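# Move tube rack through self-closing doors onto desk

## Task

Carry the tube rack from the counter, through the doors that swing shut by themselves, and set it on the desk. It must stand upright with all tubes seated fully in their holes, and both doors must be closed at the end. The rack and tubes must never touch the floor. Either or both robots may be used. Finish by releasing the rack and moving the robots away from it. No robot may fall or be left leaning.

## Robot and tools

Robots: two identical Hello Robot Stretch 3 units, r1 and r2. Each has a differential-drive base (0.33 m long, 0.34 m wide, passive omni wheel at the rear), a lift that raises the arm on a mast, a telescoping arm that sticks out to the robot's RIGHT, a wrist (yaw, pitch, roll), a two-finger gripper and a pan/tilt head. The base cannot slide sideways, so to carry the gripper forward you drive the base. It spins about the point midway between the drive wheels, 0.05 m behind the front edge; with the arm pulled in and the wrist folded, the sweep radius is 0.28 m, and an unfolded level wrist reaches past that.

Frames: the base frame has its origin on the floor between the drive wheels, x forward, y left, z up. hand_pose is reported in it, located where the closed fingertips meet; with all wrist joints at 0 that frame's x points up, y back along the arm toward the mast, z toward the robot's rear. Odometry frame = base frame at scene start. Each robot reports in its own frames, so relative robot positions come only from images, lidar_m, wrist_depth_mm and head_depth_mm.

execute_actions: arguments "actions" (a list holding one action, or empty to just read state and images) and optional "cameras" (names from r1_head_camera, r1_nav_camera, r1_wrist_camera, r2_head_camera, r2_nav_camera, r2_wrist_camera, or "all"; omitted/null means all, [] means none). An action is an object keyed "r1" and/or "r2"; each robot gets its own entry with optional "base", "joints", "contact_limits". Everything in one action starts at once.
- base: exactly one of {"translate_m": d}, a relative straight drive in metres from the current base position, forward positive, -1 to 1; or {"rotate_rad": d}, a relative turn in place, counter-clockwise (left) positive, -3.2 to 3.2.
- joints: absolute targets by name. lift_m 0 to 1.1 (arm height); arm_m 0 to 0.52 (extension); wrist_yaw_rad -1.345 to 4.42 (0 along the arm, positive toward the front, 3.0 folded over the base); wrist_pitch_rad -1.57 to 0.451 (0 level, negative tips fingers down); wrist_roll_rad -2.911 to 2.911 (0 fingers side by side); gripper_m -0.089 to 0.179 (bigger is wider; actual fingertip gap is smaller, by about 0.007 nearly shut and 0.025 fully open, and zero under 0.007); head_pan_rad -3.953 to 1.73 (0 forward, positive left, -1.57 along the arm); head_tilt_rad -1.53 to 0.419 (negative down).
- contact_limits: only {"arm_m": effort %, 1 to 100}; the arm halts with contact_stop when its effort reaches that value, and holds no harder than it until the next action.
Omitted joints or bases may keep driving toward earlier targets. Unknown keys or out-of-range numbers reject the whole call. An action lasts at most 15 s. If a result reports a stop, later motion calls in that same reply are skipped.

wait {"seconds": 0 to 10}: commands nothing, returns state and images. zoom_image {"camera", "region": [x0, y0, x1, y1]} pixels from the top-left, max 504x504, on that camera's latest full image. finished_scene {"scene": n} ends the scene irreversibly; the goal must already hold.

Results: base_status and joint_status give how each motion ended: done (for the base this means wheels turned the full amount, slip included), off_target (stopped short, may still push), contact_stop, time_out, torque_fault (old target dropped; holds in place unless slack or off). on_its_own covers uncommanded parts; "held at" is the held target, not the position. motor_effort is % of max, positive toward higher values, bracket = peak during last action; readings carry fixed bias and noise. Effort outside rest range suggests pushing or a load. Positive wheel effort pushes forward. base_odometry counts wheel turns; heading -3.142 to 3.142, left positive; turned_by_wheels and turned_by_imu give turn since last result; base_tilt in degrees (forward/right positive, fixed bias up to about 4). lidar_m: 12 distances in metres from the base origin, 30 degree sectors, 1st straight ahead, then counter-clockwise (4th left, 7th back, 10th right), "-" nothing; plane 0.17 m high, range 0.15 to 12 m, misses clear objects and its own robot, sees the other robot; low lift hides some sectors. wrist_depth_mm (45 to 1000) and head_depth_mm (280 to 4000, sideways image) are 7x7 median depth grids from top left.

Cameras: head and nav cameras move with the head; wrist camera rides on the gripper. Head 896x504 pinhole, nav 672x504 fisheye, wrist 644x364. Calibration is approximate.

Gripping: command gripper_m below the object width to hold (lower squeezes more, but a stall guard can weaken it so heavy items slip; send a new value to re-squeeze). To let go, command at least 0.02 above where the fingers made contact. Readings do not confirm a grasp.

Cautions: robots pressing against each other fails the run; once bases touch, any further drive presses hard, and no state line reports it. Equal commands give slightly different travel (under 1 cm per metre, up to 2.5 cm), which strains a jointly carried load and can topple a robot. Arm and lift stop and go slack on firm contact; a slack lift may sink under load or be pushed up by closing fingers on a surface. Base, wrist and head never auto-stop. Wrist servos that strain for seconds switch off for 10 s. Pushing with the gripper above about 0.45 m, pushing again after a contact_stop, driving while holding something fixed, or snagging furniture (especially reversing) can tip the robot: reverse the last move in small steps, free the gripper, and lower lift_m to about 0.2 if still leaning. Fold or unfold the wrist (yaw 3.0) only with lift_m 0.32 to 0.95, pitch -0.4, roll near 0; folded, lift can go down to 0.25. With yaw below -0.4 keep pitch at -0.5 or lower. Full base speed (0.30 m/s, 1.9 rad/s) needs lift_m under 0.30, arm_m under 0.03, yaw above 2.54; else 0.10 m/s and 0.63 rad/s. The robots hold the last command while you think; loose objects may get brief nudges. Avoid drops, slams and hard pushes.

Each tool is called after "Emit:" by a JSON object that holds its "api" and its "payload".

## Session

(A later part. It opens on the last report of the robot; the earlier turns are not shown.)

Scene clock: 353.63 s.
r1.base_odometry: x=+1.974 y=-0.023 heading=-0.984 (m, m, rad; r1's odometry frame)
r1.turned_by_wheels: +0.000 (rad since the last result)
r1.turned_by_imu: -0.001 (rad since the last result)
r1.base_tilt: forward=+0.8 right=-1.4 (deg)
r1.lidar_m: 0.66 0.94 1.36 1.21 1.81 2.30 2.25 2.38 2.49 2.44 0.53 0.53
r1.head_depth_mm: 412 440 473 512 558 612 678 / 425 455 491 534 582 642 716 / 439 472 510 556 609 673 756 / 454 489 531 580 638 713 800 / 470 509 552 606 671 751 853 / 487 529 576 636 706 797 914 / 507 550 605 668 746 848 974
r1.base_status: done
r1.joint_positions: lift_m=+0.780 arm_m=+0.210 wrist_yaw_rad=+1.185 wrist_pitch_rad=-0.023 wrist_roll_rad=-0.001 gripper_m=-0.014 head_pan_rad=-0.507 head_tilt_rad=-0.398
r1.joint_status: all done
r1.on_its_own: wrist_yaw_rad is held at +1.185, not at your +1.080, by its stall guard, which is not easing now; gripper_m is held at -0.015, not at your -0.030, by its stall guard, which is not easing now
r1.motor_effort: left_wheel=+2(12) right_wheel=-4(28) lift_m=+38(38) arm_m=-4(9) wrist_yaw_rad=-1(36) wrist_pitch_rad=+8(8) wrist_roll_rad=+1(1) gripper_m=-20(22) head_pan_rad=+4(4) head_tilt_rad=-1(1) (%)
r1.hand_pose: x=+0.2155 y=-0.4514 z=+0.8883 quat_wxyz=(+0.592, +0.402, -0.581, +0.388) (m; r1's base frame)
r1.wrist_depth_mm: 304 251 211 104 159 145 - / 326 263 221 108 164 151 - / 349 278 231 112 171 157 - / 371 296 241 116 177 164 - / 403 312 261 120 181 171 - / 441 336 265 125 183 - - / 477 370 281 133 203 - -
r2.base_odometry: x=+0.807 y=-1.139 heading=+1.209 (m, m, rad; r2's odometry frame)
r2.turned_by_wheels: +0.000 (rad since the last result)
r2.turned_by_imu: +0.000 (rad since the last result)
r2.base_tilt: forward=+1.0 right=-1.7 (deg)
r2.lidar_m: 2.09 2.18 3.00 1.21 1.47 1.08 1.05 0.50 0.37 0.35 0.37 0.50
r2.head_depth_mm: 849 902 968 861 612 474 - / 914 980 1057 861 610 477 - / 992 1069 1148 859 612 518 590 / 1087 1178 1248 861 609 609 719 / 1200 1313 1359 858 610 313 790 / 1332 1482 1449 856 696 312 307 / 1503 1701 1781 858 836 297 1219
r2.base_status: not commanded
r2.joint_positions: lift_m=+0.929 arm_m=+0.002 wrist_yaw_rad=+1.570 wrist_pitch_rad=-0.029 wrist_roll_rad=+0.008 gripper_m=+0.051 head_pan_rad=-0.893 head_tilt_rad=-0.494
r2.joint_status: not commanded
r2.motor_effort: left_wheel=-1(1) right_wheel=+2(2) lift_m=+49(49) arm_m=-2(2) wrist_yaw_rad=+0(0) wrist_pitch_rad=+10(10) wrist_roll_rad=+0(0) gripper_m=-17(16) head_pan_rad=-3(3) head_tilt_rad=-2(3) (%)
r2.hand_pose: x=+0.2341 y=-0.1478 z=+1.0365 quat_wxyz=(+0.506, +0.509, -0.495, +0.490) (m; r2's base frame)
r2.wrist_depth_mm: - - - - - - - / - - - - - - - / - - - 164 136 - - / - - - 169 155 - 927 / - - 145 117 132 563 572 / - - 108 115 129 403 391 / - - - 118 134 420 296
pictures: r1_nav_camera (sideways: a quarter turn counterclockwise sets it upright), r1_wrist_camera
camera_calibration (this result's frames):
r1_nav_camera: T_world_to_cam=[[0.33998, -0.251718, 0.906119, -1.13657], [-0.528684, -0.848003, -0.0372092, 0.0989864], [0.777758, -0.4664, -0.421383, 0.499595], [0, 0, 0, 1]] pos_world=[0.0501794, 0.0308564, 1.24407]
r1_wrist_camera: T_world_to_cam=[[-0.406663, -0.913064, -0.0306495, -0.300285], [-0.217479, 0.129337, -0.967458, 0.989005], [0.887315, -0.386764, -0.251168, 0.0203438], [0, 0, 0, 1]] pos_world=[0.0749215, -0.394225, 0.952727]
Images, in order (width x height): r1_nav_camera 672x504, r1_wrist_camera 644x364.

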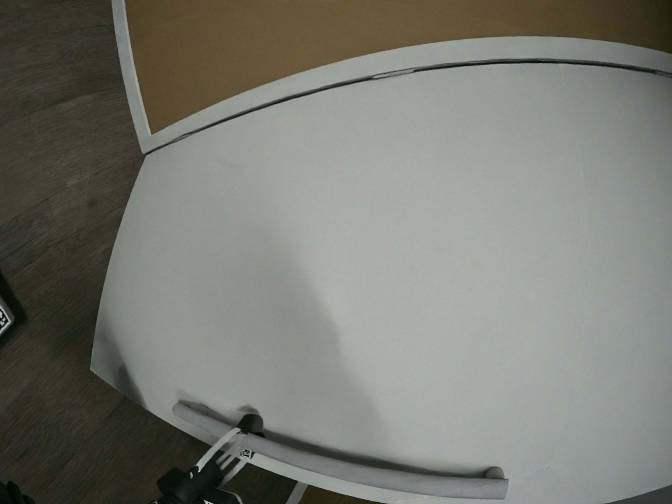

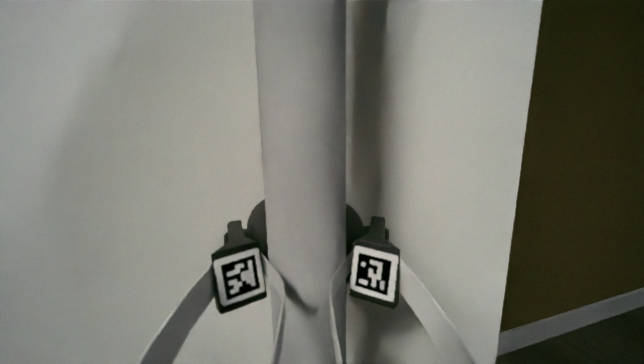

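Emit:
{"api": "execute_actions", "payload": {"actions": [{"r1":{"base":{"translate_m":-0.05},"joints":{"arm_m":0.10,"wrist_yaw_rad":1.15}}}], "cameras": []}}

Emit:
{"api": "execute_actions", "payload": {"actions": [{"r1":{"base":{"translate_m":-0.03},"joints":{"arm_m":0.0,"head_pan_rad":-0.9}}}], "cameras": ["r1_wrist_camera","r1_nav_camera"]}}

Scene clock: 358.90 s.
r1.base_odometry: x=+1.946 y=+0.019 heading=-0.985 (m, m, rad; r1's odometry frame)
r1.turned_by_wheels: +0.000 (rad since the last result)
r1.turned_by_imu: -0.002 (rad since the last result)
r1.base_tilt: forward=+0.7 right=-1.5 (deg)
r1.lidar_m: 0.64 0.99 1.43 1.21 1.81 2.25 2.20 2.33 2.49 2.44 0.45 0.47
r1.head_depth_mm: 359 383 411 444 483 528 582 / 375 401 433 469 512 562 624 / 392 422 456 496 544 603 674 / 412 443 482 527 583 650 734 / 432 468 510 563 627 705 804 / 456 496 544 604 677 769 887 / 482 527 581 650 734 844 989
r1.base_status: done
r1.joint_positions: lift_m=+0.780 arm_m=+0.101 wrist_yaw_rad=+1.134 wrist_pitch_rad=-0.024 wrist_roll_rad=-0.001 gripper_m=-0.014 head_pan_rad=-0.507 head_tilt_rad=-0.398
r1.joint_status: all done
r1.on_its_own: gripper_m is held at -0.015, not at your -0.030, by its stall guard, which is not easing now; wrist_yaw_rad is at rest, and its effort (+13) is outside its rest range (-12 to +12)
r1.motor_effort: left_wheel=-2(13) right_wheel=+3(25) lift_m=+38(38) arm_m=-8(9) wrist_yaw_rad=+13(44) wrist_pitch_rad=+9(8) wrist_roll_rad=+1(1) gripper_m=-19(24) head_pan_rad=+4(4) head_tilt_rad=-2(1) (%)
r1.hand_pose: x=+0.2102 y=-0.3536 z=+0.8881 quat_wxyz=(+0.602, +0.387, -0.591, +0.373) (m; r1's base frame)
r1.wrist_depth_mm: 357 276 222 104 160 139 - / 385 292 232 108 164 144 - / 422 310 244 112 170 150 - / 458 329 258 117 176 155 - / 500 355 286 121 179 163 - / 554 379 304 126 181 171 - / 635 439 301 132 201 177 -
r2.base_odometry: x=+0.807 y=-1.139 heading=+1.209 (m, m, rad; r2's odometry frame)
r2.turned_by_wheels: +0.000 (rad since the last result)
r2.turned_by_imu: +0.000 (rad since the last result)
r2.base_tilt: forward=+1.0 right=-1.6 (deg)
r2.lidar_m: 2.09 2.18 3.00 1.21 1.47 1.08 1.04 0.50 0.37 0.35 0.37 0.50
r2.head_depth_mm: 847 905 970 863 612 474 - / 914 981 1058 861 612 477 - / 993 1070 1154 861 610 518 590 / 1087 1181 1250 859 611 610 718 / 1195 1313 1356 859 609 313 792 / 1333 1476 1447 858 696 312 307 / 1508 1694 1771 857 831 297 1217
r2.base_status: not commanded
r2.joint_positions: lift_m=+0.929 arm_m=+0.002 wrist_yaw_rad=+1.570 wrist_pitch_rad=-0.029 wrist_roll_rad=+0.008 gripper_m=+0.051 head_pan_rad=-0.893 head_tilt_rad=-0.494
r2.joint_status: not commanded
r2.motor_effort: left_wheel=-1(1) right_wheel=+1(2) lift_m=+49(49) arm_m=-3(2) wrist_yaw_rad=+0(1) wrist_pitch_rad=+10(10) wrist_roll_rad=+0(0) gripper_m=-17(17) head_pan_rad=-2(2) head_tilt_rad=-2(2) (%)
r2.hand_pose: x=+0.2341 y=-0.1478 z=+1.0365 quat_wxyz=(+0.506, +0.509, -0.495, +0.490) (m; r2's base frame)
r2.wrist_depth_mm: - - - - - - - / - - - - - - - / - - - 164 136 - - / - - - 169 155 - 912 / - - 146 117 133 567 572 / - - 108 115 129 400 391 / - - - 118 133 419 297
pictures: none
No camera images: the call's "cameras" was empty. Leave "cameras" out to get every camera's image.

Scene clock: 360.87 s.
r1.base_odometry: x=+1.930 y=+0.044 heading=-0.985 (m, m, rad; r1's odometry frame)
r1.turned_by_wheels: -0.001 (rad since the last result)
r1.turned_by_imu: -0.001 (rad since the last result)
r1.base_tilt: forward=+0.7 right=-1.5 (deg)
r1.lidar_m: 0.59 1.03 1.48 1.21 1.82 2.22 2.17 2.30 2.49 2.43 0.37 0.40
r1.head_depth_mm: 282 295 321 359 1936 1606 1372 / 285 301 325 353 386 427 474 / 283 306 330 351 313 348 380 / 289 316 344 369 399 450 492 / 298 322 349 381 421 469 530 / 305 329 358 392 434 485 549 / 312 337 367 403 448 502 570
r1.base_status: done
r1.joint_positions: lift_m=+0.780 arm_m=+0.001 wrist_yaw_rad=+1.095 wrist_pitch_rad=-0.024 wrist_roll_rad=-0.001 gripper_m=-0.014 head_pan_rad=-0.893 head_tilt_rad=-0.398
r1.joint_status: all done
r1.on_its_own: gripper_m is held at -0.015, not at your -0.030, by its stall guard, which is not easing now; wrist_yaw_rad is at rest, and its effort (+45) is outside its rest range (-12 to +12)
r1.motor_effort: left_wheel=-6(5) right_wheel=+13(14) lift_m=+37(38) arm_m=-10(10) wrist_yaw_rad=+45(45) wrist_pitch_rad=+9(9) wrist_roll_rad=+1(1) gripper_m=-22(22) head_pan_rad=-4(38) head_tilt_rad=-1(2) (%)
r1.hand_pose: x=+0.2058 y=-0.2627 z=+0.8880 quat_wxyz=(+0.609, +0.375, -0.599, +0.361) (m; r1's base frame)
r1.wrist_depth_mm: 436 308 236 103 160 138 - / 476 330 245 107 165 142 - / 521 353 261 111 170 146 - / 586 375 273 115 177 150 - / 650 405 307 120 177 154 - / 725 442 331 125 179 162 - / 781 497 315 132 198 166 -
r2.base_odometry: x=+0.807 y=-1.139 heading=+1.209 (m, m, rad; r2's odometry frame)
r2.turned_by_wheels: +0.000 (rad since the last result)
r2.turned_by_imu: +0.000 (rad since the last result)
r2.base_tilt: forward=+1.1 right=-1.7 (deg)
r2.lidar_m: 2.09 2.18 3.00 1.21 1.47 1.08 1.04 0.50 0.37 0.35 0.37 0.50
r2.head_depth_mm: 849 905 971 861 612 474 - / 916 980 1058 863 611 477 - / 992 1068 1150 858 611 517 589 / 1084 1178 1251 859 610 610 718 / 1195 1311 1360 858 611 314 791 / 1332 1478 1448 857 696 312 307 / 1513 1698 1771 857 831 297 1220
r2.base_status: not commanded
r2.joint_positions: lift_m=+0.929 arm_m=+0.002 wrist_yaw_rad=+1.570 wrist_pitch_rad=-0.029 wrist_roll_rad=+0.008 gripper_m=+0.051 head_pan_rad=-0.893 head_tilt_rad=-0.494
r2.joint_status: not commanded
r2.motor_effort: left_wheel=-1(1) right_wheel=+2(2) lift_m=+49(49) arm_m=-3(3) wrist_yaw_rad=+1(1) wrist_pitch_rad=+10(10) wrist_roll_rad=+0(0) gripper_m=-17(17) head_pan_rad=-3(1) head_tilt_rad=-2(2) (%)
r2.hand_pose: x=+0.2341 y=-0.1478 z=+1.0365 quat_wxyz=(+0.506, +0.509, -0.495, +0.490) (m; r2's base frame)
r2.wrist_depth_mm: - - - - - - - / - - - - - - - / - - - 164 136 - - / - - - 170 155 - 914 / - - 146 117 133 562 568 / - - 108 115 129 405 390 / - - - 118 134 418 300
pictures: r1_nav_camera (sideways: a quarter turn counterclockwise sets it upright), r1_wrist_camera
camera_calibration (this result's frames):
r1_nav_camera: T_world_to_cam=[[0.220087, -0.361261, 0.906119, -1.13584], [-0.809223, -0.586323, -0.0372092, 0.100698], [0.54472, -0.725063, -0.421383, 0.501017], [0, 0, 0, 1]] pos_world=[0.0585568, 0.011975, 1.24407]
r1_wrist_camera: T_world_to_cam=[[-0.487382, -0.872652, -0.0306098, -0.104802], [-0.205917, 0.148931, -0.96717, 0.964734], [0.848562, -0.465078, -0.252281, 0.0901921], [0, 0, 0, 1]] pos_world=[0.0710434, -0.193189, 0.952608]
Images, in order (width x height): r1_nav_camera 672x504, r1_wrist_camera 644x364.

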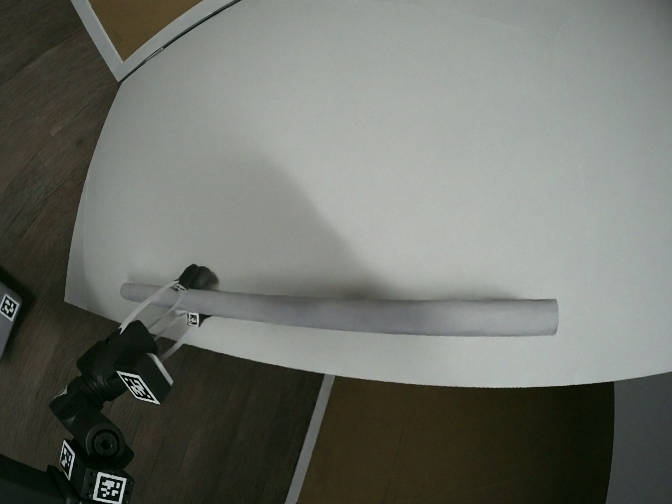

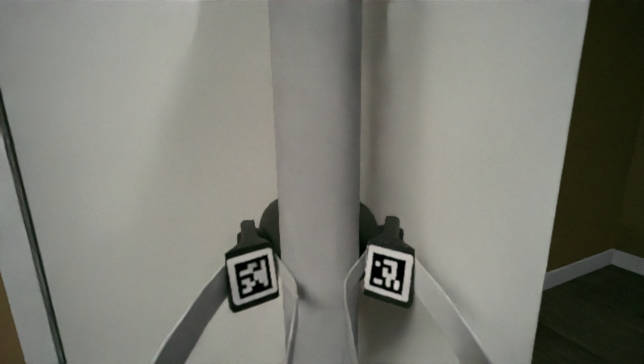

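Emit:
{"api": "execute_actions", "payload": {"actions": [{"r2":{"base":{"translate_m":0.6},"joints":{"head_pan_rad":0.0,"head_tilt_rad":-0.5}},"r1":{"joints":{"wrist_yaw_rad":1.10}}}], "cameras": []}}

Emit:
{"api": "execute_actions", "payload": {"actions": [{"r2":{"base":{"rotate_rad":1.57}}}], "cameras": ["r2_nav_camera"]}}

Emit:
{"api": "execute_actions", "payload": {"actions": [{"r2":{"base":{"translate_m":1.0}}}], "cameras": ["r2_nav_camera","r1_nav_camera"]}}

Scene clock: 378.07 s.
r1.base_odometry: x=+1.930 y=+0.044 heading=-0.985 (m, m, rad; r1's odometry frame)
r1.turned_by_wheels: +0.000 (rad since the last result)
r1.turned_by_imu: -0.002 (rad since the last result)
r1.base_tilt: forward=+0.7 right=-1.4 (deg)
r1.lidar_m: 0.59 1.03 1.48 1.72 1.81 2.22 2.17 2.30 2.48 2.43 0.37 0.40
r1.head_depth_mm: 283 296 322 357 1938 1606 1376 / 285 301 326 354 387 428 475 / 282 - - 352 313 348 382 / 289 317 343 368 403 451 493 / 299 322 350 382 422 470 530 / 305 330 358 393 435 485 550 / 312 337 368 403 448 502 572
r1.base_status: not commanded
r1.joint_positions: lift_m=+0.780 arm_m=+0.000 wrist_yaw_rad=+1.079 wrist_pitch_rad=-0.024 wrist_roll_rad=-0.001 gripper_m=-0.014 head_pan_rad=-0.893 head_tilt_rad=-0.398
r1.joint_status: wrist_yaw_rad off_target (ended at +1.079, target +1.100)
r1.on_its_own: gripper_m is held at -0.015, not at your -0.030, by its stall guard, which is not easing now; wrist_yaw_rad is at rest, and its effort (+17) is outside its rest range (-12 to +12)
r1.motor_effort: left_wheel=-2(2) right_wheel=+3(2) lift_m=+37(38) arm_m=-7(8) wrist_yaw_rad=+17(15) wrist_pitch_rad=+9(9) wrist_roll_rad=+1(1) gripper_m=-21(20) head_pan_rad=-5(5) head_tilt_rad=-1(0) (%)
r1.hand_pose: x=+0.2039 y=-0.2661 z=+0.8880 quat_wxyz=(+0.612, +0.371, -0.602, +0.356) (m; r1's base frame)
r1.wrist_depth_mm: 422 301 232 103 160 138 - / 454 322 242 107 163 141 - / 496 341 254 111 170 145 - / 547 366 268 115 175 150 - / 596 392 301 120 178 156 - / 696 423 322 125 178 164 - / 753 486 311 131 200 169 -
r2.base_odometry: x=+1.020 y=-0.578 heading=+1.209 (m, m, rad; r2's odometry frame)
r2.turned_by_wheels: +0.000 (rad since the last result)
r2.turned_by_imu: +0.002 (rad since the last result)
r2.base_tilt: forward=+0.9 right=-1.6 (deg)
r2.lidar_m: 1.50 1.56 2.15 3.79 1.91 1.70 1.64 0.50 0.37 0.35 0.37 0.51
r2.head_depth_mm: 1226 1336 1454 1609 1786 338 1208 / 1234 1344 1464 1618 1820 1503 1300 / 1239 1351 1480 1638 1829 1599 1301 / 1252 1362 1490 1656 1828 1597 1299 / 1260 1373 1499 1664 1835 1597 1302 / 1265 1389 1517 1676 1853 1588 1296 / 1277 1393 1533 1698 1874 1596 1299
r2.base_status: done
r2.joint_positions: lift_m=+0.929 arm_m=+0.002 wrist_yaw_rad=+1.570 wrist_pitch_rad=-0.029 wrist_roll_rad=+0.008 gripper_m=+0.051 head_pan_rad=-0.007 head_tilt_rad=-0.494
r2.joint_status: all done
r2.motor_effort: left_wheel=-1(3) right_wheel=+2(6) lift_m=+49(50) arm_m=-3(3) wrist_yaw_rad=+1(2) wrist_pitch_rad=+10(10) wrist_roll_rad=+0(0) gripper_m=-17(17) head_pan_rad=+2(30) head_tilt_rad=-3(1) (%)
r2.hand_pose: x=+0.2341 y=-0.1478 z=+1.0365 quat_wxyz=(+0.506, +0.509, -0.495, +0.490) (m; r2's base frame)
r2.wrist_depth_mm: - - - - - - - / - - - - - - - / - - - 164 136 - - / - - - 170 155 - - / - - 146 117 133 562 567 / - - 108 115 129 401 389 / - - - 118 133 426 298
pictures: none
No camera images: the call's "cameras" was empty. Leave "cameras" out to get every camera's image.

Scene clock: 381.53 s.
r1.base_odometry: x=+1.930 y=+0.044 heading=-0.985 (m, m, rad; r1's odometry frame)
r1.turned_by_wheels: +0.000 (rad since the last result)
r1.turned_by_imu: -0.001 (rad since the last result)
r1.base_tilt: forward=+0.8 right=-1.4 (deg)
r1.lidar_m: 0.59 1.03 1.48 1.72 1.50 2.21 2.17 2.30 2.48 2.43 0.37 0.40
r1.head_depth_mm: 283 295 322 357 1935 1607 1372 / 285 301 325 354 387 428 475 / 282 - - 352 313 347 381 / 289 317 343 368 404 451 492 / 299 322 350 382 422 470 530 / 305 329 358 393 434 485 551 / 312 338 367 404 448 503 572
r1.base_status: not commanded
r1.joint_positions: lift_m=+0.780 arm_m=+0.000 wrist_yaw_rad=+1.079 wrist_pitch_rad=-0.024 wrist_roll_rad=-0.001 gripper_m=-0.014 head_pan_rad=-0.893 head_tilt_rad=-0.398
r1.joint_status: not commanded
r1.on_its_own: gripper_m is held at -0.015, not at your -0.030, by its stall guard, which is not easing now; wrist_yaw_rad is at rest, and its effort (+17) is outside its rest range (-12 to +12)
r1.motor_effort: left_wheel=-2(2) right_wheel=+3(2) lift_m=+38(37) arm_m=-7(7) wrist_yaw_rad=+17(17) wrist_pitch_rad=+9(9) wrist_roll_rad=+1(1) gripper_m=-21(20) head_pan_rad=-5(5) head_tilt_rad=-1(1) (%)
r1.hand_pose: x=+0.2039 y=-0.2661 z=+0.8880 quat_wxyz=(+0.612, +0.371, -0.602, +0.356) (m; r1's base frame)
r1.wrist_depth_mm: 413 299 232 103 158 138 - / 452 318 242 107 165 142 - / 501 339 257 111 169 146 - / 551 367 271 115 174 150 - / 609 391 302 120 178 156 - / 692 427 321 125 177 162 - / 738 494 311 131 198 171 -
r2.base_odometry: x=+1.020 y=-0.578 heading=+2.779 (m, m, rad; r2's odometry frame)
r2.turned_by_wheels: +1.570 (rad since the last result)
r2.turned_by_imu: +1.548 (rad since the last result)
r2.base_tilt: forward=+1.0 right=-1.7 (deg)
r2.lidar_m: 3.77 1.34 1.70 1.64 0.50 0.37 0.36 0.37 0.51 1.50 1.56 2.15
r2.head_depth_mm: 3209 3463 3811 2915 2059 338 1207 / 3207 3500 3805 2936 2068 1502 1302 / 3263 3542 3826 2905 2061 1596 1299 / 3279 3552 3849 2920 2066 1592 1298 / 3279 3585 3917 2895 2055 1588 1302 / 3283 3635 3864 2932 1794 1586 1294 / 3355 3596 1276 2592 1723 1593 1300
r2.base_status: done
r2.joint_positions: lift_m=+0.929 arm_m=+0.002 wrist_yaw_rad=+1.570 wrist_pitch_rad=-0.029 wrist_roll_rad=+0.008 gripper_m=+0.051 head_pan_rad=-0.007 head_tilt_rad=-0.494
r2.joint_status: not commanded
r2.motor_effort: left_wheel=-2(5) right_wheel=+3(6) lift_m=+49(49) arm_m=-3(3) wrist_yaw_rad=+0(1) wrist_pitch_rad=+10(10) wrist_roll_rad=+0(0) gripper_m=-17(17) head_pan_rad=+2(3) head_tilt_rad=-2(3) (%)
r2.hand_pose: x=+0.2341 y=-0.1478 z=+1.0365 quat_wxyz=(+0.506, +0.509, -0.495, +0.490) (m; r2's base frame)
r2.wrist_depth_mm: - - - - - - - / - - - - - - - / - - - 165 136 - - / - - - 170 155 - - / - - 146 117 133 - - / - - 108 115 129 - - / - - - 118 134 - -
pictures: r2_nav_camera (sideways: a quarter turn counterclockwise sets it upright)
camera_calibration (this result's frames):
r2_nav_camera: T_world_to_cam=[[0.464487, 0.00534265, 0.885564, -1.11817], [-0.00901202, -0.999902, 0.0107593, 0.0437157], [0.885534, -0.0129783, -0.464393, 0.558407], [0, 0, 0, 1]] pos_world=[0.0252827, 0.0569326, 1.24906]
Images, in order (width x height): r2_nav_camera 672x504.

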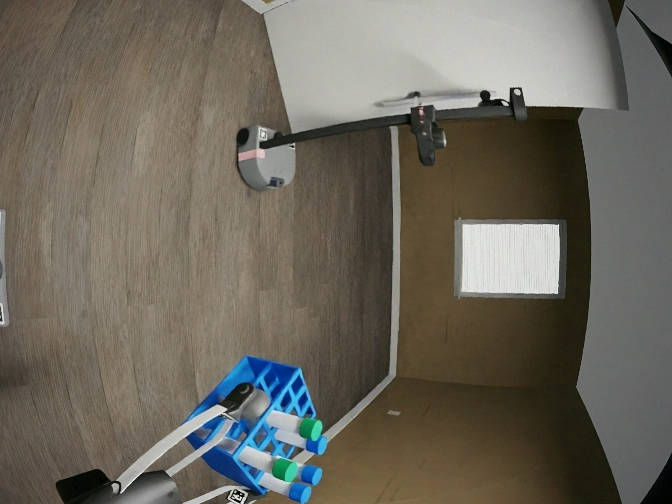

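Scene clock: 392.50 s.
r1.base_odometry: x=+1.930 y=+0.044 heading=-0.985 (m, m, rad; r1's odometry frame)
r1.turned_by_wheels: +0.000 (rad since the last result)
r1.turned_by_imu: -0.003 (rad since the last result)
r1.base_tilt: forward=+0.7 right=-1.5 (deg)
r1.lidar_m: 0.59 1.03 1.48 1.72 0.68 0.66 2.17 2.30 2.49 2.43 0.37 0.40
r1.head_depth_mm: 283 296 322 357 1931 1602 1372 / 285 301 325 354 387 428 475 / 282 - - 352 313 348 382 / 289 317 343 368 404 451 493 / 299 322 350 382 422 469 530 / 305 329 358 393 435 486 550 / 312 337 367 404 448 503 573
r1.base_status: not commanded
r1.joint_positions: lift_m=+0.780 arm_m=+0.000 wrist_yaw_rad=+1.079 wrist_pitch_rad=-0.024 wrist_roll_rad=-0.001 gripper_m=-0.014 head_pan_rad=-0.893 head_tilt_rad=-0.398
r1.joint_status: not commanded
r1.on_its_own: gripper_m is held at -0.015, not at your -0.030, by its stall guard, which is not easing now; wrist_yaw_rad is at rest, and its effort (+16) is outside its rest range (-12 to +12)
r1.motor_effort: left_wheel=-2(2) right_wheel=+2(3) lift_m=+38(37) arm_m=-8(7) wrist_yaw_rad=+16(18) wrist_pitch_rad=+9(9) wrist_roll_rad=+1(1) gripper_m=-20(20) head_pan_rad=-5(5) head_tilt_rad=-1(1) (%)
r1.hand_pose: x=+0.2039 y=-0.2661 z=+0.8880 quat_wxyz=(+0.612, +0.371, -0.602, +0.356) (m; r1's base frame)
r1.wrist_depth_mm: 416 303 233 103 159 138 - / 457 319 244 107 164 141 - / 500 345 254 111 170 146 - / 554 363 270 115 175 150 - / 619 391 301 120 178 156 - / 700 429 326 125 177 163 - / 748 498 312 131 199 169 -
r2.base_odometry: x=+0.085 y=-0.223 heading=+2.779 (m, m, rad; r2's odometry frame)
r2.turned_by_wheels: +0.000 (rad since the last result)
r2.turned_by_imu: +0.004 (rad since the last result)
r2.base_tilt: forward=+1.0 right=-1.7 (deg)
r2.lidar_m: 2.79 2.27 0.61 1.50 1.70 1.40 1.35 1.40 1.56 1.51 1.57 2.18
r2.head_depth_mm: 2353 2536 2790 2916 2052 338 1206 / 2345 2552 2809 2922 2052 1493 1300 / 2363 2588 2842 2885 2076 1597 1301 / 2377 2595 2867 2899 2061 1594 1299 / 2420 2625 2881 2904 2055 1590 1299 / 2434 2634 2907 2910 2064 1596 1297 / 2434 2649 2912 2888 2059 1592 1297
r2.base_status: done
r2.joint_positions: lift_m=+0.929 arm_m=+0.002 wrist_yaw_rad=+1.570 wrist_pitch_rad=-0.029 wrist_roll_rad=+0.008 gripper_m=+0.051 head_pan_rad=-0.007 head_tilt_rad=-0.494
r2.joint_status: not commanded
r2.motor_effort: left_wheel=-2(3) right_wheel=+3(7) lift_m=+49(49) arm_m=-3(2) wrist_yaw_rad=+0(1) wrist_pitch_rad=+10(10) wrist_roll_rad=+0(1) gripper_m=-16(17) head_pan_rad=+1(3) head_tilt_rad=-3(2) (%)
r2.hand_pose: x=+0.2341 y=-0.1478 z=+1.0365 quat_wxyz=(+0.506, +0.509, -0.495, +0.490) (m; r2's base frame)
r2.wrist_depth_mm: - - - - - - - / - - - - - - - / - - - 164 136 - - / - - - 169 155 - - / - - 146 117 133 - - / - - 108 115 129 - - / - - - 118 133 - -
pictures: r1_nav_camera (sideways: a quarter turn counterclockwise sets it upright), r2_nav_camera (sideways: a quarter turn counterclockwise sets it upright)
camera_calibration (this result's frames):
r1_nav_camera: T_world_to_cam=[[0.220078, -0.361267, 0.906119, -1.13584], [-0.809238, -0.586301, -0.0372092, 0.100698], [0.544701, -0.725077, -0.421383, 0.501017], [0, 0, 0, 1]] pos_world=[0.0585571, 0.0119735, 1.24407]
r2_nav_camera: T_world_to_cam=[[0.464487, 0.00534276, 0.885564, -1.11817], [-0.00901179, -0.999902, 0.0107593, 0.0437157], [0.885534, -0.0129781, -0.464393, 0.558407], [0, 0, 0, 1]] pos_world=[0.0252827, 0.0569326, 1.24906]
Images, in order (width x height): r1_nav_camera 672x504, r2_nav_camera 672x504.

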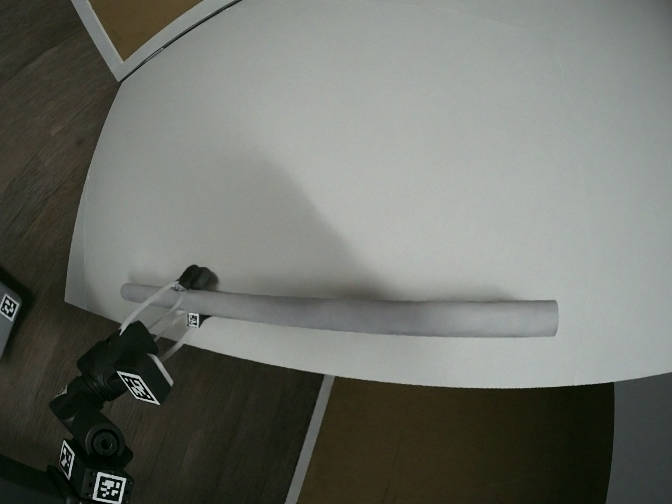

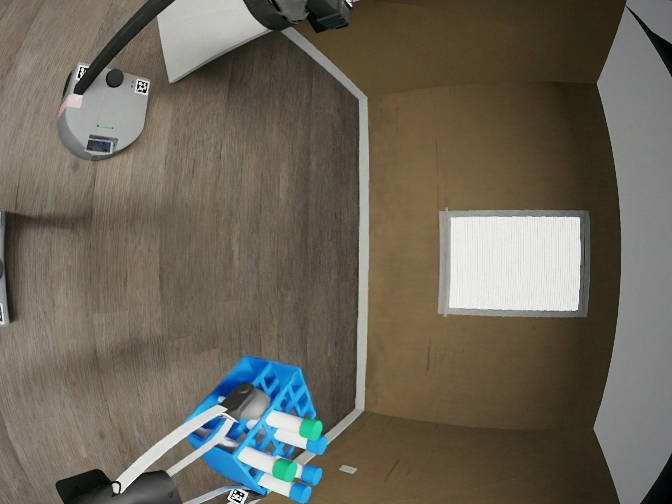

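Emit:
{"api": "execute_actions", "payload": {"actions": [{"r2":{"base":{"translate_m":1.0},"joints":{"head_pan_rad":0.9}}}], "cameras": ["r2_nav_camera","r2_head_camera"]}}

Scene clock: 406.93 s.
r1.base_odometry: x=+1.930 y=+0.044 heading=-0.985 (m, m, rad; r1's odometry frame)
r1.turned_by_wheels: +0.000 (rad since the last result)
r1.turned_by_imu: -0.003 (rad since the last result)
r1.base_tilt: forward=+0.7 right=-1.4 (deg)
r1.lidar_m: 0.59 1.03 1.48 1.72 1.82 2.22 2.17 0.73 0.75 2.43 0.37 0.40
r1.head_depth_mm: 283 295 322 357 1939 1610 1369 / 285 301 326 353 387 428 474 / 282 - - 352 313 347 382 / 289 317 343 368 404 450 492 / 299 322 350 383 421 470 530 / 305 330 358 393 435 486 550 / 312 337 367 404 448 503 572
r1.base_status: not commanded
r1.joint_positions: lift_m=+0.780 arm_m=+0.000 wrist_yaw_rad=+1.079 wrist_pitch_rad=-0.024 wrist_roll_rad=-0.001 gripper_m=-0.014 head_pan_rad=-0.893 head_tilt_rad=-0.398
r1.joint_status: not commanded
r1.on_its_own: gripper_m is held at -0.015, not at your -0.030, by its stall guard, which is not easing now; wrist_yaw_rad is at rest, and its effort (+17) is outside its rest range (-12 to +12)
r1.motor_effort: left_wheel=-1(2) right_wheel=+3(3) lift_m=+37(37) arm_m=-7(7) wrist_yaw_rad=+17(17) wrist_pitch_rad=+9(9) wrist_roll_rad=+1(1) gripper_m=-22(21) head_pan_rad=-5(5) head_tilt_rad=-1(1) (%)
r1.hand_pose: x=+0.2039 y=-0.2661 z=+0.8880 quat_wxyz=(+0.612, +0.371, -0.602, +0.356) (m; r1's base frame)
r1.wrist_depth_mm: 414 302 233 103 158 138 - / 453 323 244 107 164 142 - / 495 345 253 111 169 145 - / 547 367 270 116 175 150 - / 627 395 302 120 178 155 - / 688 429 323 125 179 162 - / 748 488 313 131 200 170 -
r2.base_odometry: x=-0.850 y=+0.132 heading=+2.778 (m, m, rad; r2's odometry frame)
r2.turned_by_wheels: +0.000 (rad since the last result)
r2.turned_by_imu: +0.003 (rad since the last result)
r2.base_tilt: forward=+1.0 right=-1.7 (deg)
r2.lidar_m: 1.80 1.88 1.67 1.61 0.86 0.89 2.34 2.13 1.58 1.53 1.60 1.86
r2.head_depth_mm: 1908 2013 2148 2288 2068 1594 1298 / 1900 2083 2303 2508 2071 1598 1303 / 1770 1923 2132 2371 2053 1595 1302 / 1649 1786 1978 2155 2054 1598 1298 / 1533 1675 1809 1997 2060 1596 1299 / 1445 1558 1690 1844 1960 1591 1303 / 1368 1462 1577 1715 1841 1586 1295
r2.base_status: done
r2.joint_positions: lift_m=+0.929 arm_m=+0.002 wrist_yaw_rad=+1.570 wrist_pitch_rad=-0.029 wrist_roll_rad=+0.008 gripper_m=+0.051 head_pan_rad=+0.893 head_tilt_rad=-0.494
r2.joint_status: all done
r2.motor_effort: left_wheel=-2(3) right_wheel=+3(6) lift_m=+49(49) arm_m=-2(2) wrist_yaw_rad=+1(1) wrist_pitch_rad=+9(10) wrist_roll_rad=-1(0) gripper_m=-17(17) head_pan_rad=+3(30) head_tilt_rad=-2(2) (%)
r2.hand_pose: x=+0.2341 y=-0.1478 z=+1.0365 quat_wxyz=(+0.506, +0.509, -0.495, +0.490) (m; r2's base frame)
r2.wrist_depth_mm: - - - - - - - / - - - - - - - / - - - 165 136 - - / - - - 170 155 - - / - - 146 117 132 - - / - - 108 115 129 - - / - - - 118 133 - -
pictures: r2_head_camera (sideways: a quarter turn clockwise sets it upright), r2_nav_camera (sideways: a quarter turn counterclockwise sets it upright)
camera_calibration (this result's frames):
r2_head_camera: T_world_to_cam=[[-0.248898, -0.349605, -0.903231, 1.19657], [-0.816777, 0.576952, 0.0017586, 0.00802782], [0.520506, 0.738176, -0.429151, 0.516267], [0, 0, 0, 1]] pos_world=[0.0356611, 0.0326008, 1.30233]
r2_nav_camera: T_world_to_cam=[[0.284582, 0.367137, 0.885564, -1.11708], [0.777584, -0.628688, 0.0107593, 0.0389175], [0.560693, 0.685538, -0.464393, 0.560388], [0, 0, 0, 1]] pos_world=[-0.0265675, 0.0504195, 1.24906]
Images, in order (width x height): r2_head_camera 896x504, r2_nav_camera 672x504.

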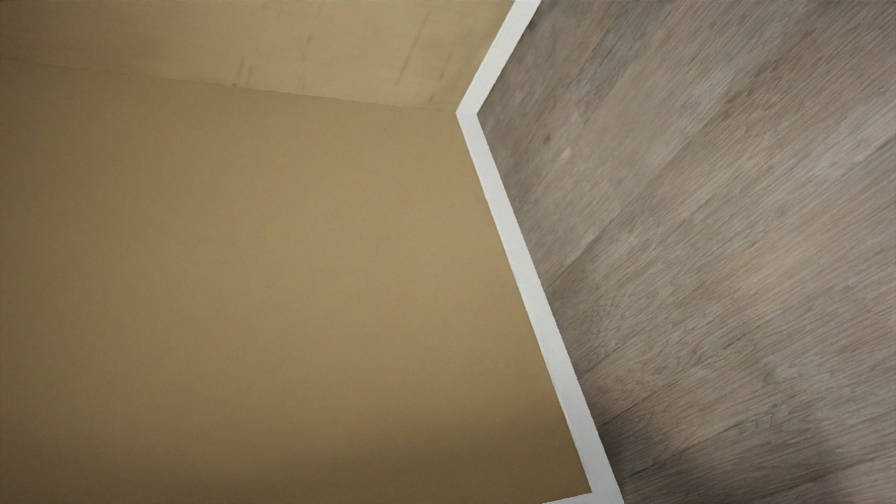

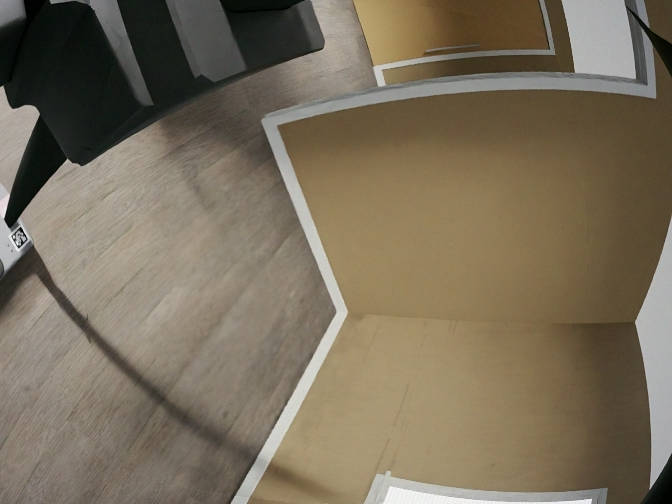

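Emit:
{"api": "execute_actions", "payload": {"actions": [{"r2":{"base":{"rotate_rad":1.6},"joints":{"head_pan_rad":0.0,"head_tilt_rad":-0.35}}}], "cameras": ["r2_nav_camera","r2_head_camera"]}}

Scene clock: 413.23 s.
r1.base_odometry: x=+1.930 y=+0.044 heading=-0.985 (m, m, rad; r1's odometry frame)
r1.turned_by_wheels: +0.000 (rad since the last result)
r1.turned_by_imu: -0.001 (rad since the last result)
r1.base_tilt: forward=+0.9 right=-1.6 (deg)
r1.lidar_m: 0.59 1.02 1.48 1.72 1.81 2.21 2.17 0.85 2.48 2.43 0.37 0.40
r1.head_depth_mm: 282 295 322 357 1938 1609 1367 / 285 302 325 354 387 428 474 / 282 - - 352 313 347 382 / 289 317 342 368 404 450 493 / 299 322 350 383 422 470 531 / 305 329 358 393 434 486 549 / 312 337 367 404 448 503 572
r1.base_status: not commanded
r1.joint_positions: lift_m=+0.780 arm_m=+0.000 wrist_yaw_rad=+1.079 wrist_pitch_rad=-0.024 wrist_roll_rad=-0.001 gripper_m=-0.014 head_pan_rad=-0.893 head_tilt_rad=-0.398
r1.joint_status: not commanded
r1.on_its_own: gripper_m is held at -0.015, not at your -0.030, by its stall guard, which is not easing now; wrist_yaw_rad is at rest, and its effort (+17) is outside its rest range (-12 to +12)
r1.motor_effort: left_wheel=-2(2) right_wheel=+3(3) lift_m=+38(37) arm_m=-7(8) wrist_yaw_rad=+17(17) wrist_pitch_rad=+8(9) wrist_roll_rad=+1(1) gripper_m=-21(20) head_pan_rad=-4(5) head_tilt_rad=-1(1) (%)
r1.hand_pose: x=+0.2039 y=-0.2661 z=+0.8880 quat_wxyz=(+0.612, +0.371, -0.602, +0.356) (m; r1's base frame)
r1.wrist_depth_mm: 415 304 232 103 159 137 - / 447 320 245 107 164 141 - / 503 339 255 111 170 146 - / 548 364 271 116 176 149 - / 620 392 300 120 177 156 - / 689 424 323 125 178 162 - / 724 487 314 131 198 170 -
r2.base_odometry: x=-0.850 y=+0.132 heading=-1.905 (m, m, rad; r2's odometry frame)
r2.turned_by_wheels: +1.600 (rad since the last result)
r2.turned_by_imu: +1.578 (rad since the last result)
r2.base_tilt: forward=+0.9 right=-1.7 (deg)
r2.lidar_m: 1.61 0.86 0.92 2.34 2.07 1.57 1.53 1.61 1.85 1.81 1.90 1.65
r2.head_depth_mm: 1330 1409 1504 1612 1737 1814 318 / 3363 3582 3747 1665 1776 1833 1400 / 3417 3700 3924 - 2535 1831 1442 / 3489 3747 3958 - 2516 1824 1441 / 3542 3774 - 3964 2516 1833 1433 / 3498 762 905 910 999 1179 1345 / 1118 1285 1240 1719 1849 1823 1432
r2.base_status: done
r2.joint_positions: lift_m=+0.929 arm_m=+0.002 wrist_yaw_rad=+1.570 wrist_pitch_rad=-0.030 wrist_roll_rad=+0.008 gripper_m=+0.051 head_pan_rad=+0.007 head_tilt_rad=-0.359
r2.joint_status: all done
r2.motor_effort: left_wheel=-1(5) right_wheel=+3(6) lift_m=+49(49) arm_m=-3(2) wrist_yaw_rad=+0(2) wrist_pitch_rad=+10(10) wrist_roll_rad=+0(1) gripper_m=-18(17) head_pan_rad=-3(33) head_tilt_rad=+3(14) (%)
r2.hand_pose: x=+0.2341 y=-0.1478 z=+1.0365 quat_wxyz=(+0.506, +0.509, -0.495, +0.490) (m; r2's base frame)
r2.wrist_depth_mm: - - - - - - - / - - - - - - - / - - - 164 135 - - / - - - 170 155 - - / 699 - 146 117 133 - - / - - 108 115 129 - - / - - 864 118 134 - -
pictures: r2_head_camera (sideways: a quarter turn clockwise sets it upright), r2_nav_camera (sideways: a quarter turn counterclockwise sets it upright)
camera_calibration (this result's frames):
r2_head_camera: T_world_to_cam=[[-0.302734, -0.0275848, -0.952676, 1.26144], [-0.0697171, 0.997544, -0.00672979, 0.0145221], [0.950522, 0.0643805, -0.303914, 0.350663], [0, 0, 0, 1]] pos_world=[0.0495792, -0.00226584, 1.30841]
r2_nav_camera: T_world_to_cam=[[0.340939, 0.0110602, 0.94002, -1.18848], [0.00376115, -0.999939, 0.0104011, 0.0441024], [0.940078, -0.0000105831, -0.34096, 0.397449], [0, 0, 0, 1]] pos_world=[0.0313997, 0.0572487, 1.25225]
Images, in order (width x height): r2_head_camera 896x504, r2_nav_camera 672x504.

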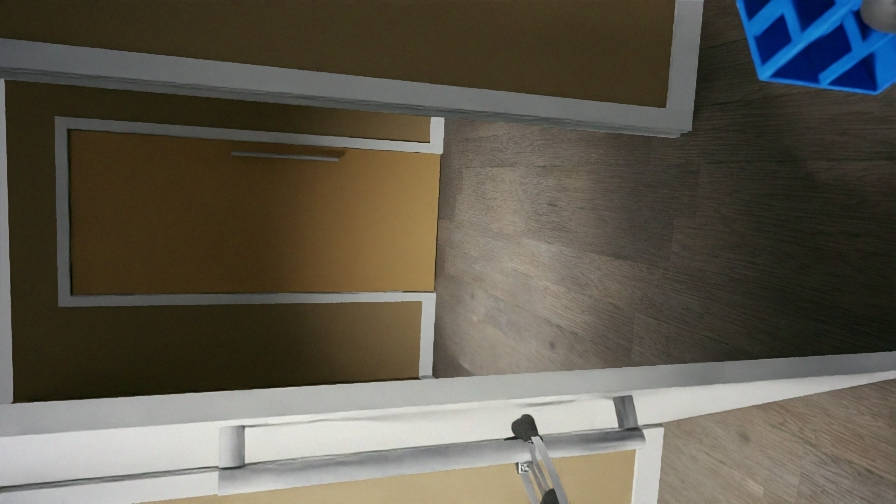

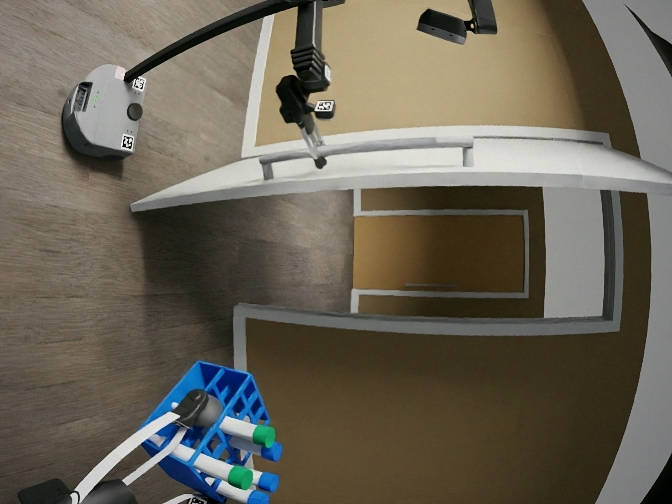

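Emit:
{"api": "execute_actions", "payload": {"actions": [{"r2":{"base":{"rotate_rad":0.03}}}], "cameras": []}}

Emit:
{"api": "execute_actions", "payload": {"actions": [{"r2":{"base":{"translate_m":0.9},"joints":{"head_tilt_rad":-0.6}}}], "cameras": ["r2_nav_camera","r2_head_camera"]}}

Scene clock: 422.80 s.
r1.base_odometry: x=+1.930 y=+0.044 heading=-0.985 (m, m, rad; r1's odometry frame)
r1.turned_by_wheels: +0.000 (rad since the last result)
r1.turned_by_imu: -0.001 (rad since the last result)
r1.base_tilt: forward=+0.9 right=-1.5 (deg)
r1.lidar_m: 0.59 1.02 1.48 1.72 1.80 2.22 2.17 0.85 2.48 2.44 0.37 0.40
r1.head_depth_mm: 282 295 322 357 1942 1612 1372 / 285 301 325 354 387 428 474 / 282 - - 352 313 347 381 / 289 317 343 368 404 451 493 / 299 322 350 381 422 470 530 / 305 329 358 393 435 486 550 / 312 337 367 404 449 504 572
r1.base_status: not commanded
r1.joint_positions: lift_m=+0.780 arm_m=+0.000 wrist_yaw_rad=+1.079 wrist_pitch_rad=-0.024 wrist_roll_rad=-0.001 gripper_m=-0.014 head_pan_rad=-0.893 head_tilt_rad=-0.398
r1.joint_status: not commanded
r1.on_its_own: gripper_m is held at -0.015, not at your -0.030, by its stall guard, which is not easing now; wrist_yaw_rad is at rest, and its effort (+17) is outside its rest range (-12 to +12)
r1.motor_effort: left_wheel=-2(2) right_wheel=+3(2) lift_m=+37(37) arm_m=-7(7) wrist_yaw_rad=+17(16) wrist_pitch_rad=+9(9) wrist_roll_rad=+1(1) gripper_m=-21(20) head_pan_rad=-4(5) head_tilt_rad=-1(1) (%)
r1.hand_pose: x=+0.2039 y=-0.2661 z=+0.8880 quat_wxyz=(+0.612, +0.371, -0.602, +0.356) (m; r1's base frame)
r1.wrist_depth_mm: 412 300 233 103 159 137 - / 459 322 244 107 165 141 - / 492 339 256 111 169 145 - / 551 365 271 116 176 149 - / 608 395 304 120 178 155 - / 696 430 322 125 178 162 - / 758 496 311 131 200 169 -
r2.base_odometry: x=-0.850 y=+0.132 heading=-1.875 (m, m, rad; r2's odometry frame)
r2.turned_by_wheels: +0.030 (rad since the last result)
r2.turned_by_imu: +0.029 (rad since the last result)
r2.base_tilt: forward=+1.0 right=-1.6 (deg)
r2.lidar_m: 0.86 0.86 0.93 2.35 2.02 1.56 1.53 1.63 1.84 1.80 1.92 1.65
r2.head_depth_mm: 1336 1417 1499 1598 1725 1799 318 / 3380 3615 3800 3477 1801 1807 1400 / 3463 3686 3953 - 2523 1834 1441 / 3536 3755 - - 2507 1822 1436 / 3592 3819 - - 2520 1757 1394 / 716 799 840 914 969 1636 1396 / 1432 1524 1633 1785 1939 1829 1432
r2.base_status: done
r2.joint_positions: lift_m=+0.929 arm_m=+0.002 wrist_yaw_rad=+1.570 wrist_pitch_rad=-0.030 wrist_roll_rad=+0.008 gripper_m=+0.051 head_pan_rad=+0.007 head_tilt_rad=-0.359
r2.joint_status: not commanded
r2.motor_effort: left_wheel=-2(5) right_wheel=+3(6) lift_m=+49(49) arm_m=-2(2) wrist_yaw_rad=+1(0) wrist_pitch_rad=+10(10) wrist_roll_rad=+0(0) gripper_m=-17(17) head_pan_rad=-2(3) head_tilt_rad=+3(3) (%)
r2.hand_pose: x=+0.2341 y=-0.1478 z=+1.0365 quat_wxyz=(+0.506, +0.509, -0.495, +0.490) (m; r2's base frame)
r2.wrist_depth_mm: - - - - - - - / - - - - - - - / - - - 164 136 - - / - - 805 170 155 - - / 690 - 146 117 132 - - / - - 108 115 129 - - / - - 843 118 134 - -
pictures: none
No camera images: the call's "cameras" was empty. Leave "cameras" out to get every camera's image.

Scene clock: 432.77 s.
r1.base_odometry: x=+1.930 y=+0.044 heading=-0.985 (m, m, rad; r1's odometry frame)
r1.turned_by_wheels: +0.000 (rad since the last result)
r1.turned_by_imu: -0.002 (rad since the last result)
r1.base_tilt: forward=+0.8 right=-1.4 (deg)
r1.lidar_m: 0.59 1.02 1.48 1.72 1.81 2.22 2.17 2.29 2.48 2.43 0.37 0.40
r1.head_depth_mm: 282 295 322 357 448 502 570 / 285 301 326 354 387 428 475 / 282 - - 352 313 347 382 / 289 317 342 368 404 451 494 / 299 322 349 383 422 471 531 / 305 330 358 393 434 486 551 / 312 337 368 404 449 503 572
r1.base_status: not commanded
r1.joint_positions: lift_m=+0.780 arm_m=+0.000 wrist_yaw_rad=+1.079 wrist_pitch_rad=-0.024 wrist_roll_rad=-0.001 gripper_m=-0.014 head_pan_rad=-0.893 head_tilt_rad=-0.398
r1.joint_status: not commanded
r1.on_its_own: gripper_m is held at -0.015, not at your -0.030, by its stall guard, which is not easing now; wrist_yaw_rad is at rest, and its effort (+17) is outside its rest range (-12 to +12)
r1.motor_effort: left_wheel=-2(2) right_wheel=+3(3) lift_m=+37(37) arm_m=-8(7) wrist_yaw_rad=+17(17) wrist_pitch_rad=+9(9) wrist_roll_rad=+1(1) gripper_m=-21(20) head_pan_rad=-5(5) head_tilt_rad=-1(1) (%)
r1.hand_pose: x=+0.2039 y=-0.2661 z=+0.8880 quat_wxyz=(+0.612, +0.371, -0.602, +0.356) (m; r1's base frame)
r1.wrist_depth_mm: 414 302 233 103 159 138 171 / 451 320 243 106 164 142 177 / 493 344 256 111 171 145 181 / 552 368 271 116 176 150 189 / 629 397 302 120 178 156 191 / 697 428 320 125 178 162 196 / 768 498 314 131 199 170 201
r2.base_odometry: x=-1.120 y=-0.726 heading=-1.875 (m, m, rad; r2's odometry frame)
r2.turned_by_wheels: +0.000 (rad since the last result)
r2.turned_by_imu: +0.003 (rad since the last result)
r2.base_tilt: forward=+1.0 right=-1.6 (deg)
r2.lidar_m: 3.05 0.55 0.26 0.21 0.21 2.46 2.42 2.48 1.92 1.88 0.94 0.75
r2.head_depth_mm: 2511 2779 3023 2448 358 357 1174 / 2560 2811 3105 2425 1833 1430 1225 / 2601 2878 3155 2434 1840 1469 1225 / 2640 2947 3164 2431 1834 1473 1230 / 2673 2968 3219 2448 1827 1474 1226 / 2716 2993 3192 2435 1834 1471 1224 / 2396 2479 2565 2396 1838 1432 1198
r2.base_status: done
r2.joint_positions: lift_m=+0.929 arm_m=+0.002 wrist_yaw_rad=+1.570 wrist_pitch_rad=-0.030 wrist_roll_rad=+0.008 gripper_m=+0.051 head_pan_rad=+0.007 head_tilt_rad=-0.592
r2.joint_status: all done
r2.motor_effort: left_wheel=-2(3) right_wheel=+2(6) lift_m=+49(49) arm_m=-2(2) wrist_yaw_rad=+0(0) wrist_pitch_rad=+10(10) wrist_roll_rad=+0(1) gripper_m=-17(17) head_pan_rad=-4(3) head_tilt_rad=-3(16) (%)
r2.hand_pose: x=+0.2341 y=-0.1478 z=+1.0365 quat_wxyz=(+0.506, +0.509, -0.495, +0.490) (m; r2's base frame)
r2.wrist_depth_mm: - - - - - 554 529 / - - - - - 562 551 / - - - 164 136 580 560 / 870 - - 169 155 600 576 / 854 - 146 117 133 615 596 / 853 - 108 115 129 636 618 / 795 - - 118 133 664 634
pictures: r2_head_camera (sideways: a quarter turn clockwise sets it upright), r2_nav_camera (sideways: a quarter turn counterclockwise sets it upright)
camera_calibration (this result's frames):
r2_head_camera: T_world_to_cam=[[-0.514772, -0.0290146, -0.856836, 1.13768], [-0.0694196, 0.997556, 0.00792626, -0.00456008], [0.854512, 0.0635614, -0.515528, 0.626623], [0, 0, 0, 1]] pos_world=[0.0498736, -0.00227064, 1.29788]
r2_nav_camera: T_world_to_cam=[[0.549017, 0.0124565, 0.835718, -1.05369], [0.00609911, -0.999922, 0.0108972, 0.0434455], [0.835789, -0.000885622, -0.549051, 0.66886], [0, 0, 0, 1]] pos_world=[0.0192009, 0.0571596, 1.24735]
Images, in order (width x height): r2_head_camera 896x504, r2_nav_camera 672x504.

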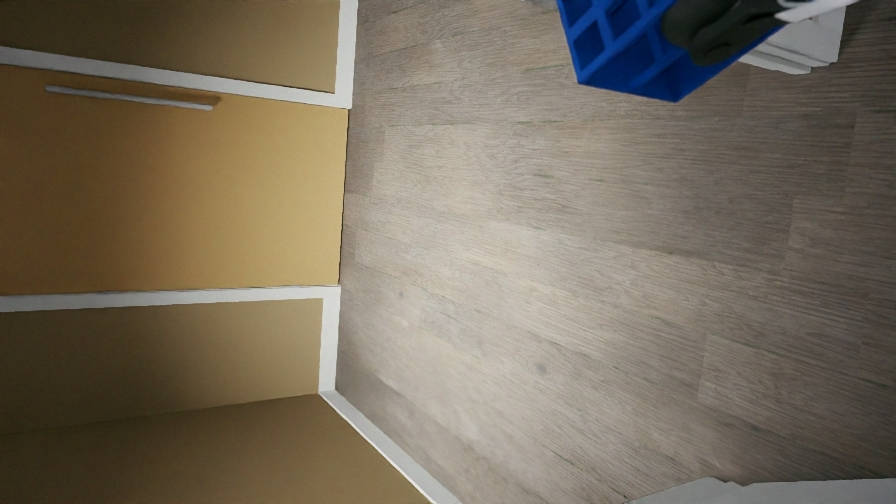

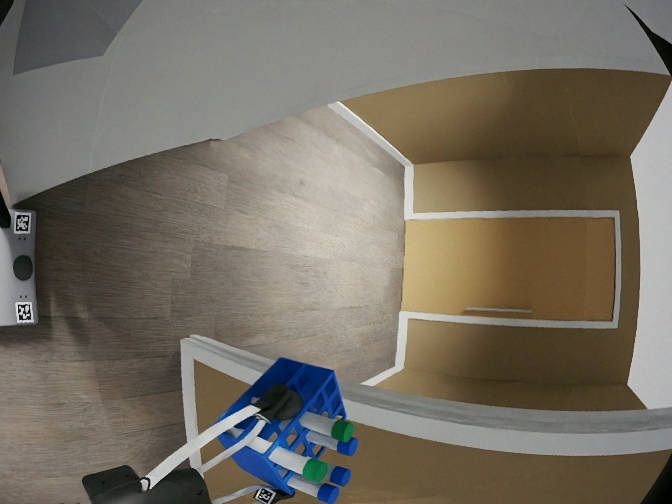

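Emit:
{"api": "execute_actions", "payload": {"actions": [{"r2":{"base":{"rotate_rad":-0.1}}}], "cameras": []}}

Emit:
{"api": "execute_actions", "payload": {"actions": [{"r2":{"base":{"translate_m":0.5}}}], "cameras": ["r2_nav_camera"]}}

Scene clock: 436.70 s.
r1.base_odometry: x=+1.930 y=+0.044 heading=-0.985 (m, m, rad; r1's odometry frame)
r1.turned_by_wheels: +0.000 (rad since the last result)
r1.turned_by_imu: -0.001 (rad since the last result)
r1.base_tilt: forward=+0.8 right=-1.5 (deg)
r1.lidar_m: 0.59 1.03 1.48 1.72 1.81 2.23 2.17 2.30 2.48 2.43 0.37 0.40
r1.head_depth_mm: 283 295 322 357 441 500 580 / 285 301 325 354 387 427 475 / 282 - - 352 313 347 382 / 289 317 343 368 404 451 493 / 299 322 349 382 422 470 530 / 305 329 358 393 434 486 550 / 312 337 367 404 448 503 572
r1.base_status: not commanded
r1.joint_positions: lift_m=+0.780 arm_m=+0.000 wrist_yaw_rad=+1.079 wrist_pitch_rad=-0.024 wrist_roll_rad=-0.001 gripper_m=-0.014 head_pan_rad=-0.893 head_tilt_rad=-0.398
r1.joint_status: not commanded
r1.on_its_own: gripper_m is held at -0.015, not at your -0.030, by its stall guard, which is not easing now; wrist_yaw_rad is at rest, and its effort (+17) is outside its rest range (-12 to +12)
r1.motor_effort: left_wheel=-2(2) right_wheel=+4(3) lift_m=+38(37) arm_m=-7(7) wrist_yaw_rad=+17(17) wrist_pitch_rad=+9(9) wrist_roll_rad=+1(1) gripper_m=-21(21) head_pan_rad=-5(5) head_tilt_rad=-1(1) (%)
r1.hand_pose: x=+0.2039 y=-0.2661 z=+0.8880 quat_wxyz=(+0.612, +0.371, -0.602, +0.356) (m; r1's base frame)
r1.wrist_depth_mm: 421 304 232 103 159 138 166 / 455 319 242 107 164 142 171 / 504 342 259 111 170 145 175 / 550 369 269 115 175 150 185 / 622 394 301 120 178 155 192 / 699 430 322 125 178 163 202 / 755 493 312 130 200 170 213
r2.base_odometry: x=-1.120 y=-0.726 heading=-1.975 (m, m, rad; r2's odometry frame)
r2.turned_by_wheels: -0.100 (rad since the last result)
r2.turned_by_imu: -0.099 (rad since the last result)
r2.base_tilt: forward=+1.0 right=-1.6 (deg)
r2.lidar_m: 3.05 0.74 0.28 0.21 0.21 2.52 2.42 2.49 1.95 1.88 1.04 0.75
r2.head_depth_mm: 2579 2771 2914 841 358 357 1198 / 2587 2883 3122 2440 1827 1389 1197 / 2582 2871 3167 2437 1844 1473 1228 / 2612 2871 3186 2439 1836 1471 1232 / 2642 2890 3177 2419 1840 1477 1228 / 2621 2894 3191 2423 1840 1469 1227 / 2654 2915 3127 2431 1828 1473 1230
r2.base_status: done
r2.joint_positions: lift_m=+0.929 arm_m=+0.002 wrist_yaw_rad=+1.570 wrist_pitch_rad=-0.030 wrist_roll_rad=+0.008 gripper_m=+0.051 head_pan_rad=+0.007 head_tilt_rad=-0.592
r2.joint_status: not commanded
r2.motor_effort: left_wheel=+2(5) right_wheel=-3(6) lift_m=+49(49) arm_m=-2(3) wrist_yaw_rad=+0(0) wrist_pitch_rad=+10(10) wrist_roll_rad=+0(0) gripper_m=-17(17) head_pan_rad=-3(3) head_tilt_rad=-3(3) (%)
r2.hand_pose: x=+0.2341 y=-0.1478 z=+1.0365 quat_wxyz=(+0.506, +0.509, -0.495, +0.490) (m; r2's base frame)
r2.wrist_depth_mm: - - - - 587 592 588 / - - - - 611 607 603 / - - - 164 136 627 626 / - - - 169 154 644 636 / - - 146 117 133 668 661 / - - 108 115 129 690 680 / - - - 118 134 708 700
pictures: none
No camera images: the call's "cameras" was empty. Leave "cameras" out to get every camera's image.

Scene clock: 442.67 s.
r1.base_odometry: x=+1.930 y=+0.044 heading=-0.985 (m, m, rad; r1's odometry frame)
r1.turned_by_wheels: +0.000 (rad since the last result)
r1.turned_by_imu: -0.001 (rad since the last result)
r1.base_tilt: forward=+0.8 right=-1.6 (deg)
r1.lidar_m: 0.59 1.03 1.48 1.72 1.82 2.21 2.17 2.30 2.48 2.43 0.37 0.40
r1.head_depth_mm: 282 295 322 357 1938 1611 1373 / 285 301 325 354 387 427 474 / 282 - - 352 313 347 381 / 289 317 343 368 404 451 494 / 299 322 350 382 422 470 530 / 305 330 358 393 434 486 551 / 312 337 367 404 448 503 573
r1.base_status: not commanded
r1.joint_positions: lift_m=+0.780 arm_m=+0.000 wrist_yaw_rad=+1.079 wrist_pitch_rad=-0.024 wrist_roll_rad=-0.001 gripper_m=-0.014 head_pan_rad=-0.893 head_tilt_rad=-0.398
r1.joint_status: not commanded
r1.on_its_own: gripper_m is held at -0.015, not at your -0.030, by its stall guard, which is not easing now; wrist_yaw_rad is at rest, and its effort (+17) is outside its rest range (-12 to +12)
r1.motor_effort: left_wheel=-2(2) right_wheel=+3(3) lift_m=+37(37) arm_m=-7(7) wrist_yaw_rad=+17(17) wrist_pitch_rad=+9(9) wrist_roll_rad=+1(1) gripper_m=-20(20) head_pan_rad=-5(5) head_tilt_rad=-1(1) (%)
r1.hand_pose: x=+0.2039 y=-0.2661 z=+0.8880 quat_wxyz=(+0.612, +0.371, -0.602, +0.356) (m; r1's base frame)
r1.wrist_depth_mm: 417 302 232 103 160 138 - / 451 320 242 107 164 142 - / 504 341 254 111 169 145 - / 551 364 270 115 176 150 - / 620 394 301 120 177 155 - / 683 428 323 125 178 162 - / 781 494 316 131 202 170 -
r2.base_odometry: x=-1.316 y=-1.186 heading=-1.975 (m, m, rad; r2's odometry frame)
r2.turned_by_wheels: +0.000 (rad since the last result)
r2.turned_by_imu: +0.002 (rad since the last result)
r2.base_tilt: forward=+0.9 right=-1.7 (deg)
r2.lidar_m: 2.56 1.80 0.62 0.46 0.45 0.46 2.91 2.69 1.95 0.91 0.33 0.35
r2.head_depth_mm: 2141 2347 2605 2437 358 347 1197 / 2158 2371 2645 2442 1833 1430 1227 / 2164 2395 2679 2431 1841 1471 1231 / 2187 2400 2703 2432 1831 1473 1225 / 2195 2414 2716 2432 1839 1467 1231 / 2199 2429 2732 2443 1831 1468 1225 / 2227 2453 2753 2441 1831 1469 1230
r2.base_status: done
r2.joint_positions: lift_m=+0.929 arm_m=+0.002 wrist_yaw_rad=+1.570 wrist_pitch_rad=-0.030 wrist_roll_rad=+0.008 gripper_m=+0.051 head_pan_rad=+0.007 head_tilt_rad=-0.592
r2.joint_status: not commanded
r2.motor_effort: left_wheel=+1(5) right_wheel=-3(4) lift_m=+49(49) arm_m=-2(2) wrist_yaw_rad=+0(0) wrist_pitch_rad=+10(10) wrist_roll_rad=+0(1) gripper_m=-17(17) head_pan_rad=-3(3) head_tilt_rad=-3(3) (%)
r2.hand_pose: x=+0.2341 y=-0.1478 z=+1.0365 quat_wxyz=(+0.506, +0.509, -0.495, +0.490) (m; r2's base frame)
r2.wrist_depth_mm: - - - - - 171 131 / - - - - - 171 132 / - - - 164 136 175 132 / - - - 169 155 179 132 / - - 146 117 132 182 135 / - - 108 115 129 165 138 / - - - 118 134 198 143
pictures: r2_nav_camera (sideways: a quarter turn counterclockwise sets it upright)
camera_calibration (this result's frames):
r2_nav_camera: T_world_to_cam=[[0.54917, 0.0124577, 0.835618, -1.05356], [0.00610141, -0.999922, 0.0108974, 0.0434452], [0.835689, -0.00088605, -0.549203, 0.669059], [0, 0, 0, 1]] pos_world=[0.019191, 0.0571596, 1.24735]
Images, in order (width x height): r2_nav_camera 672x504.

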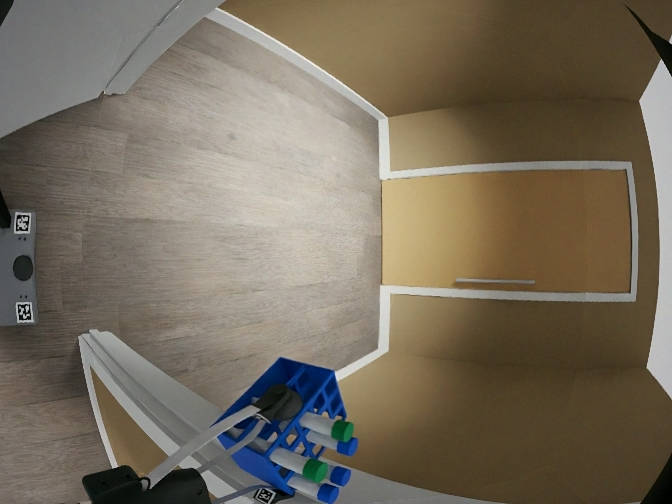

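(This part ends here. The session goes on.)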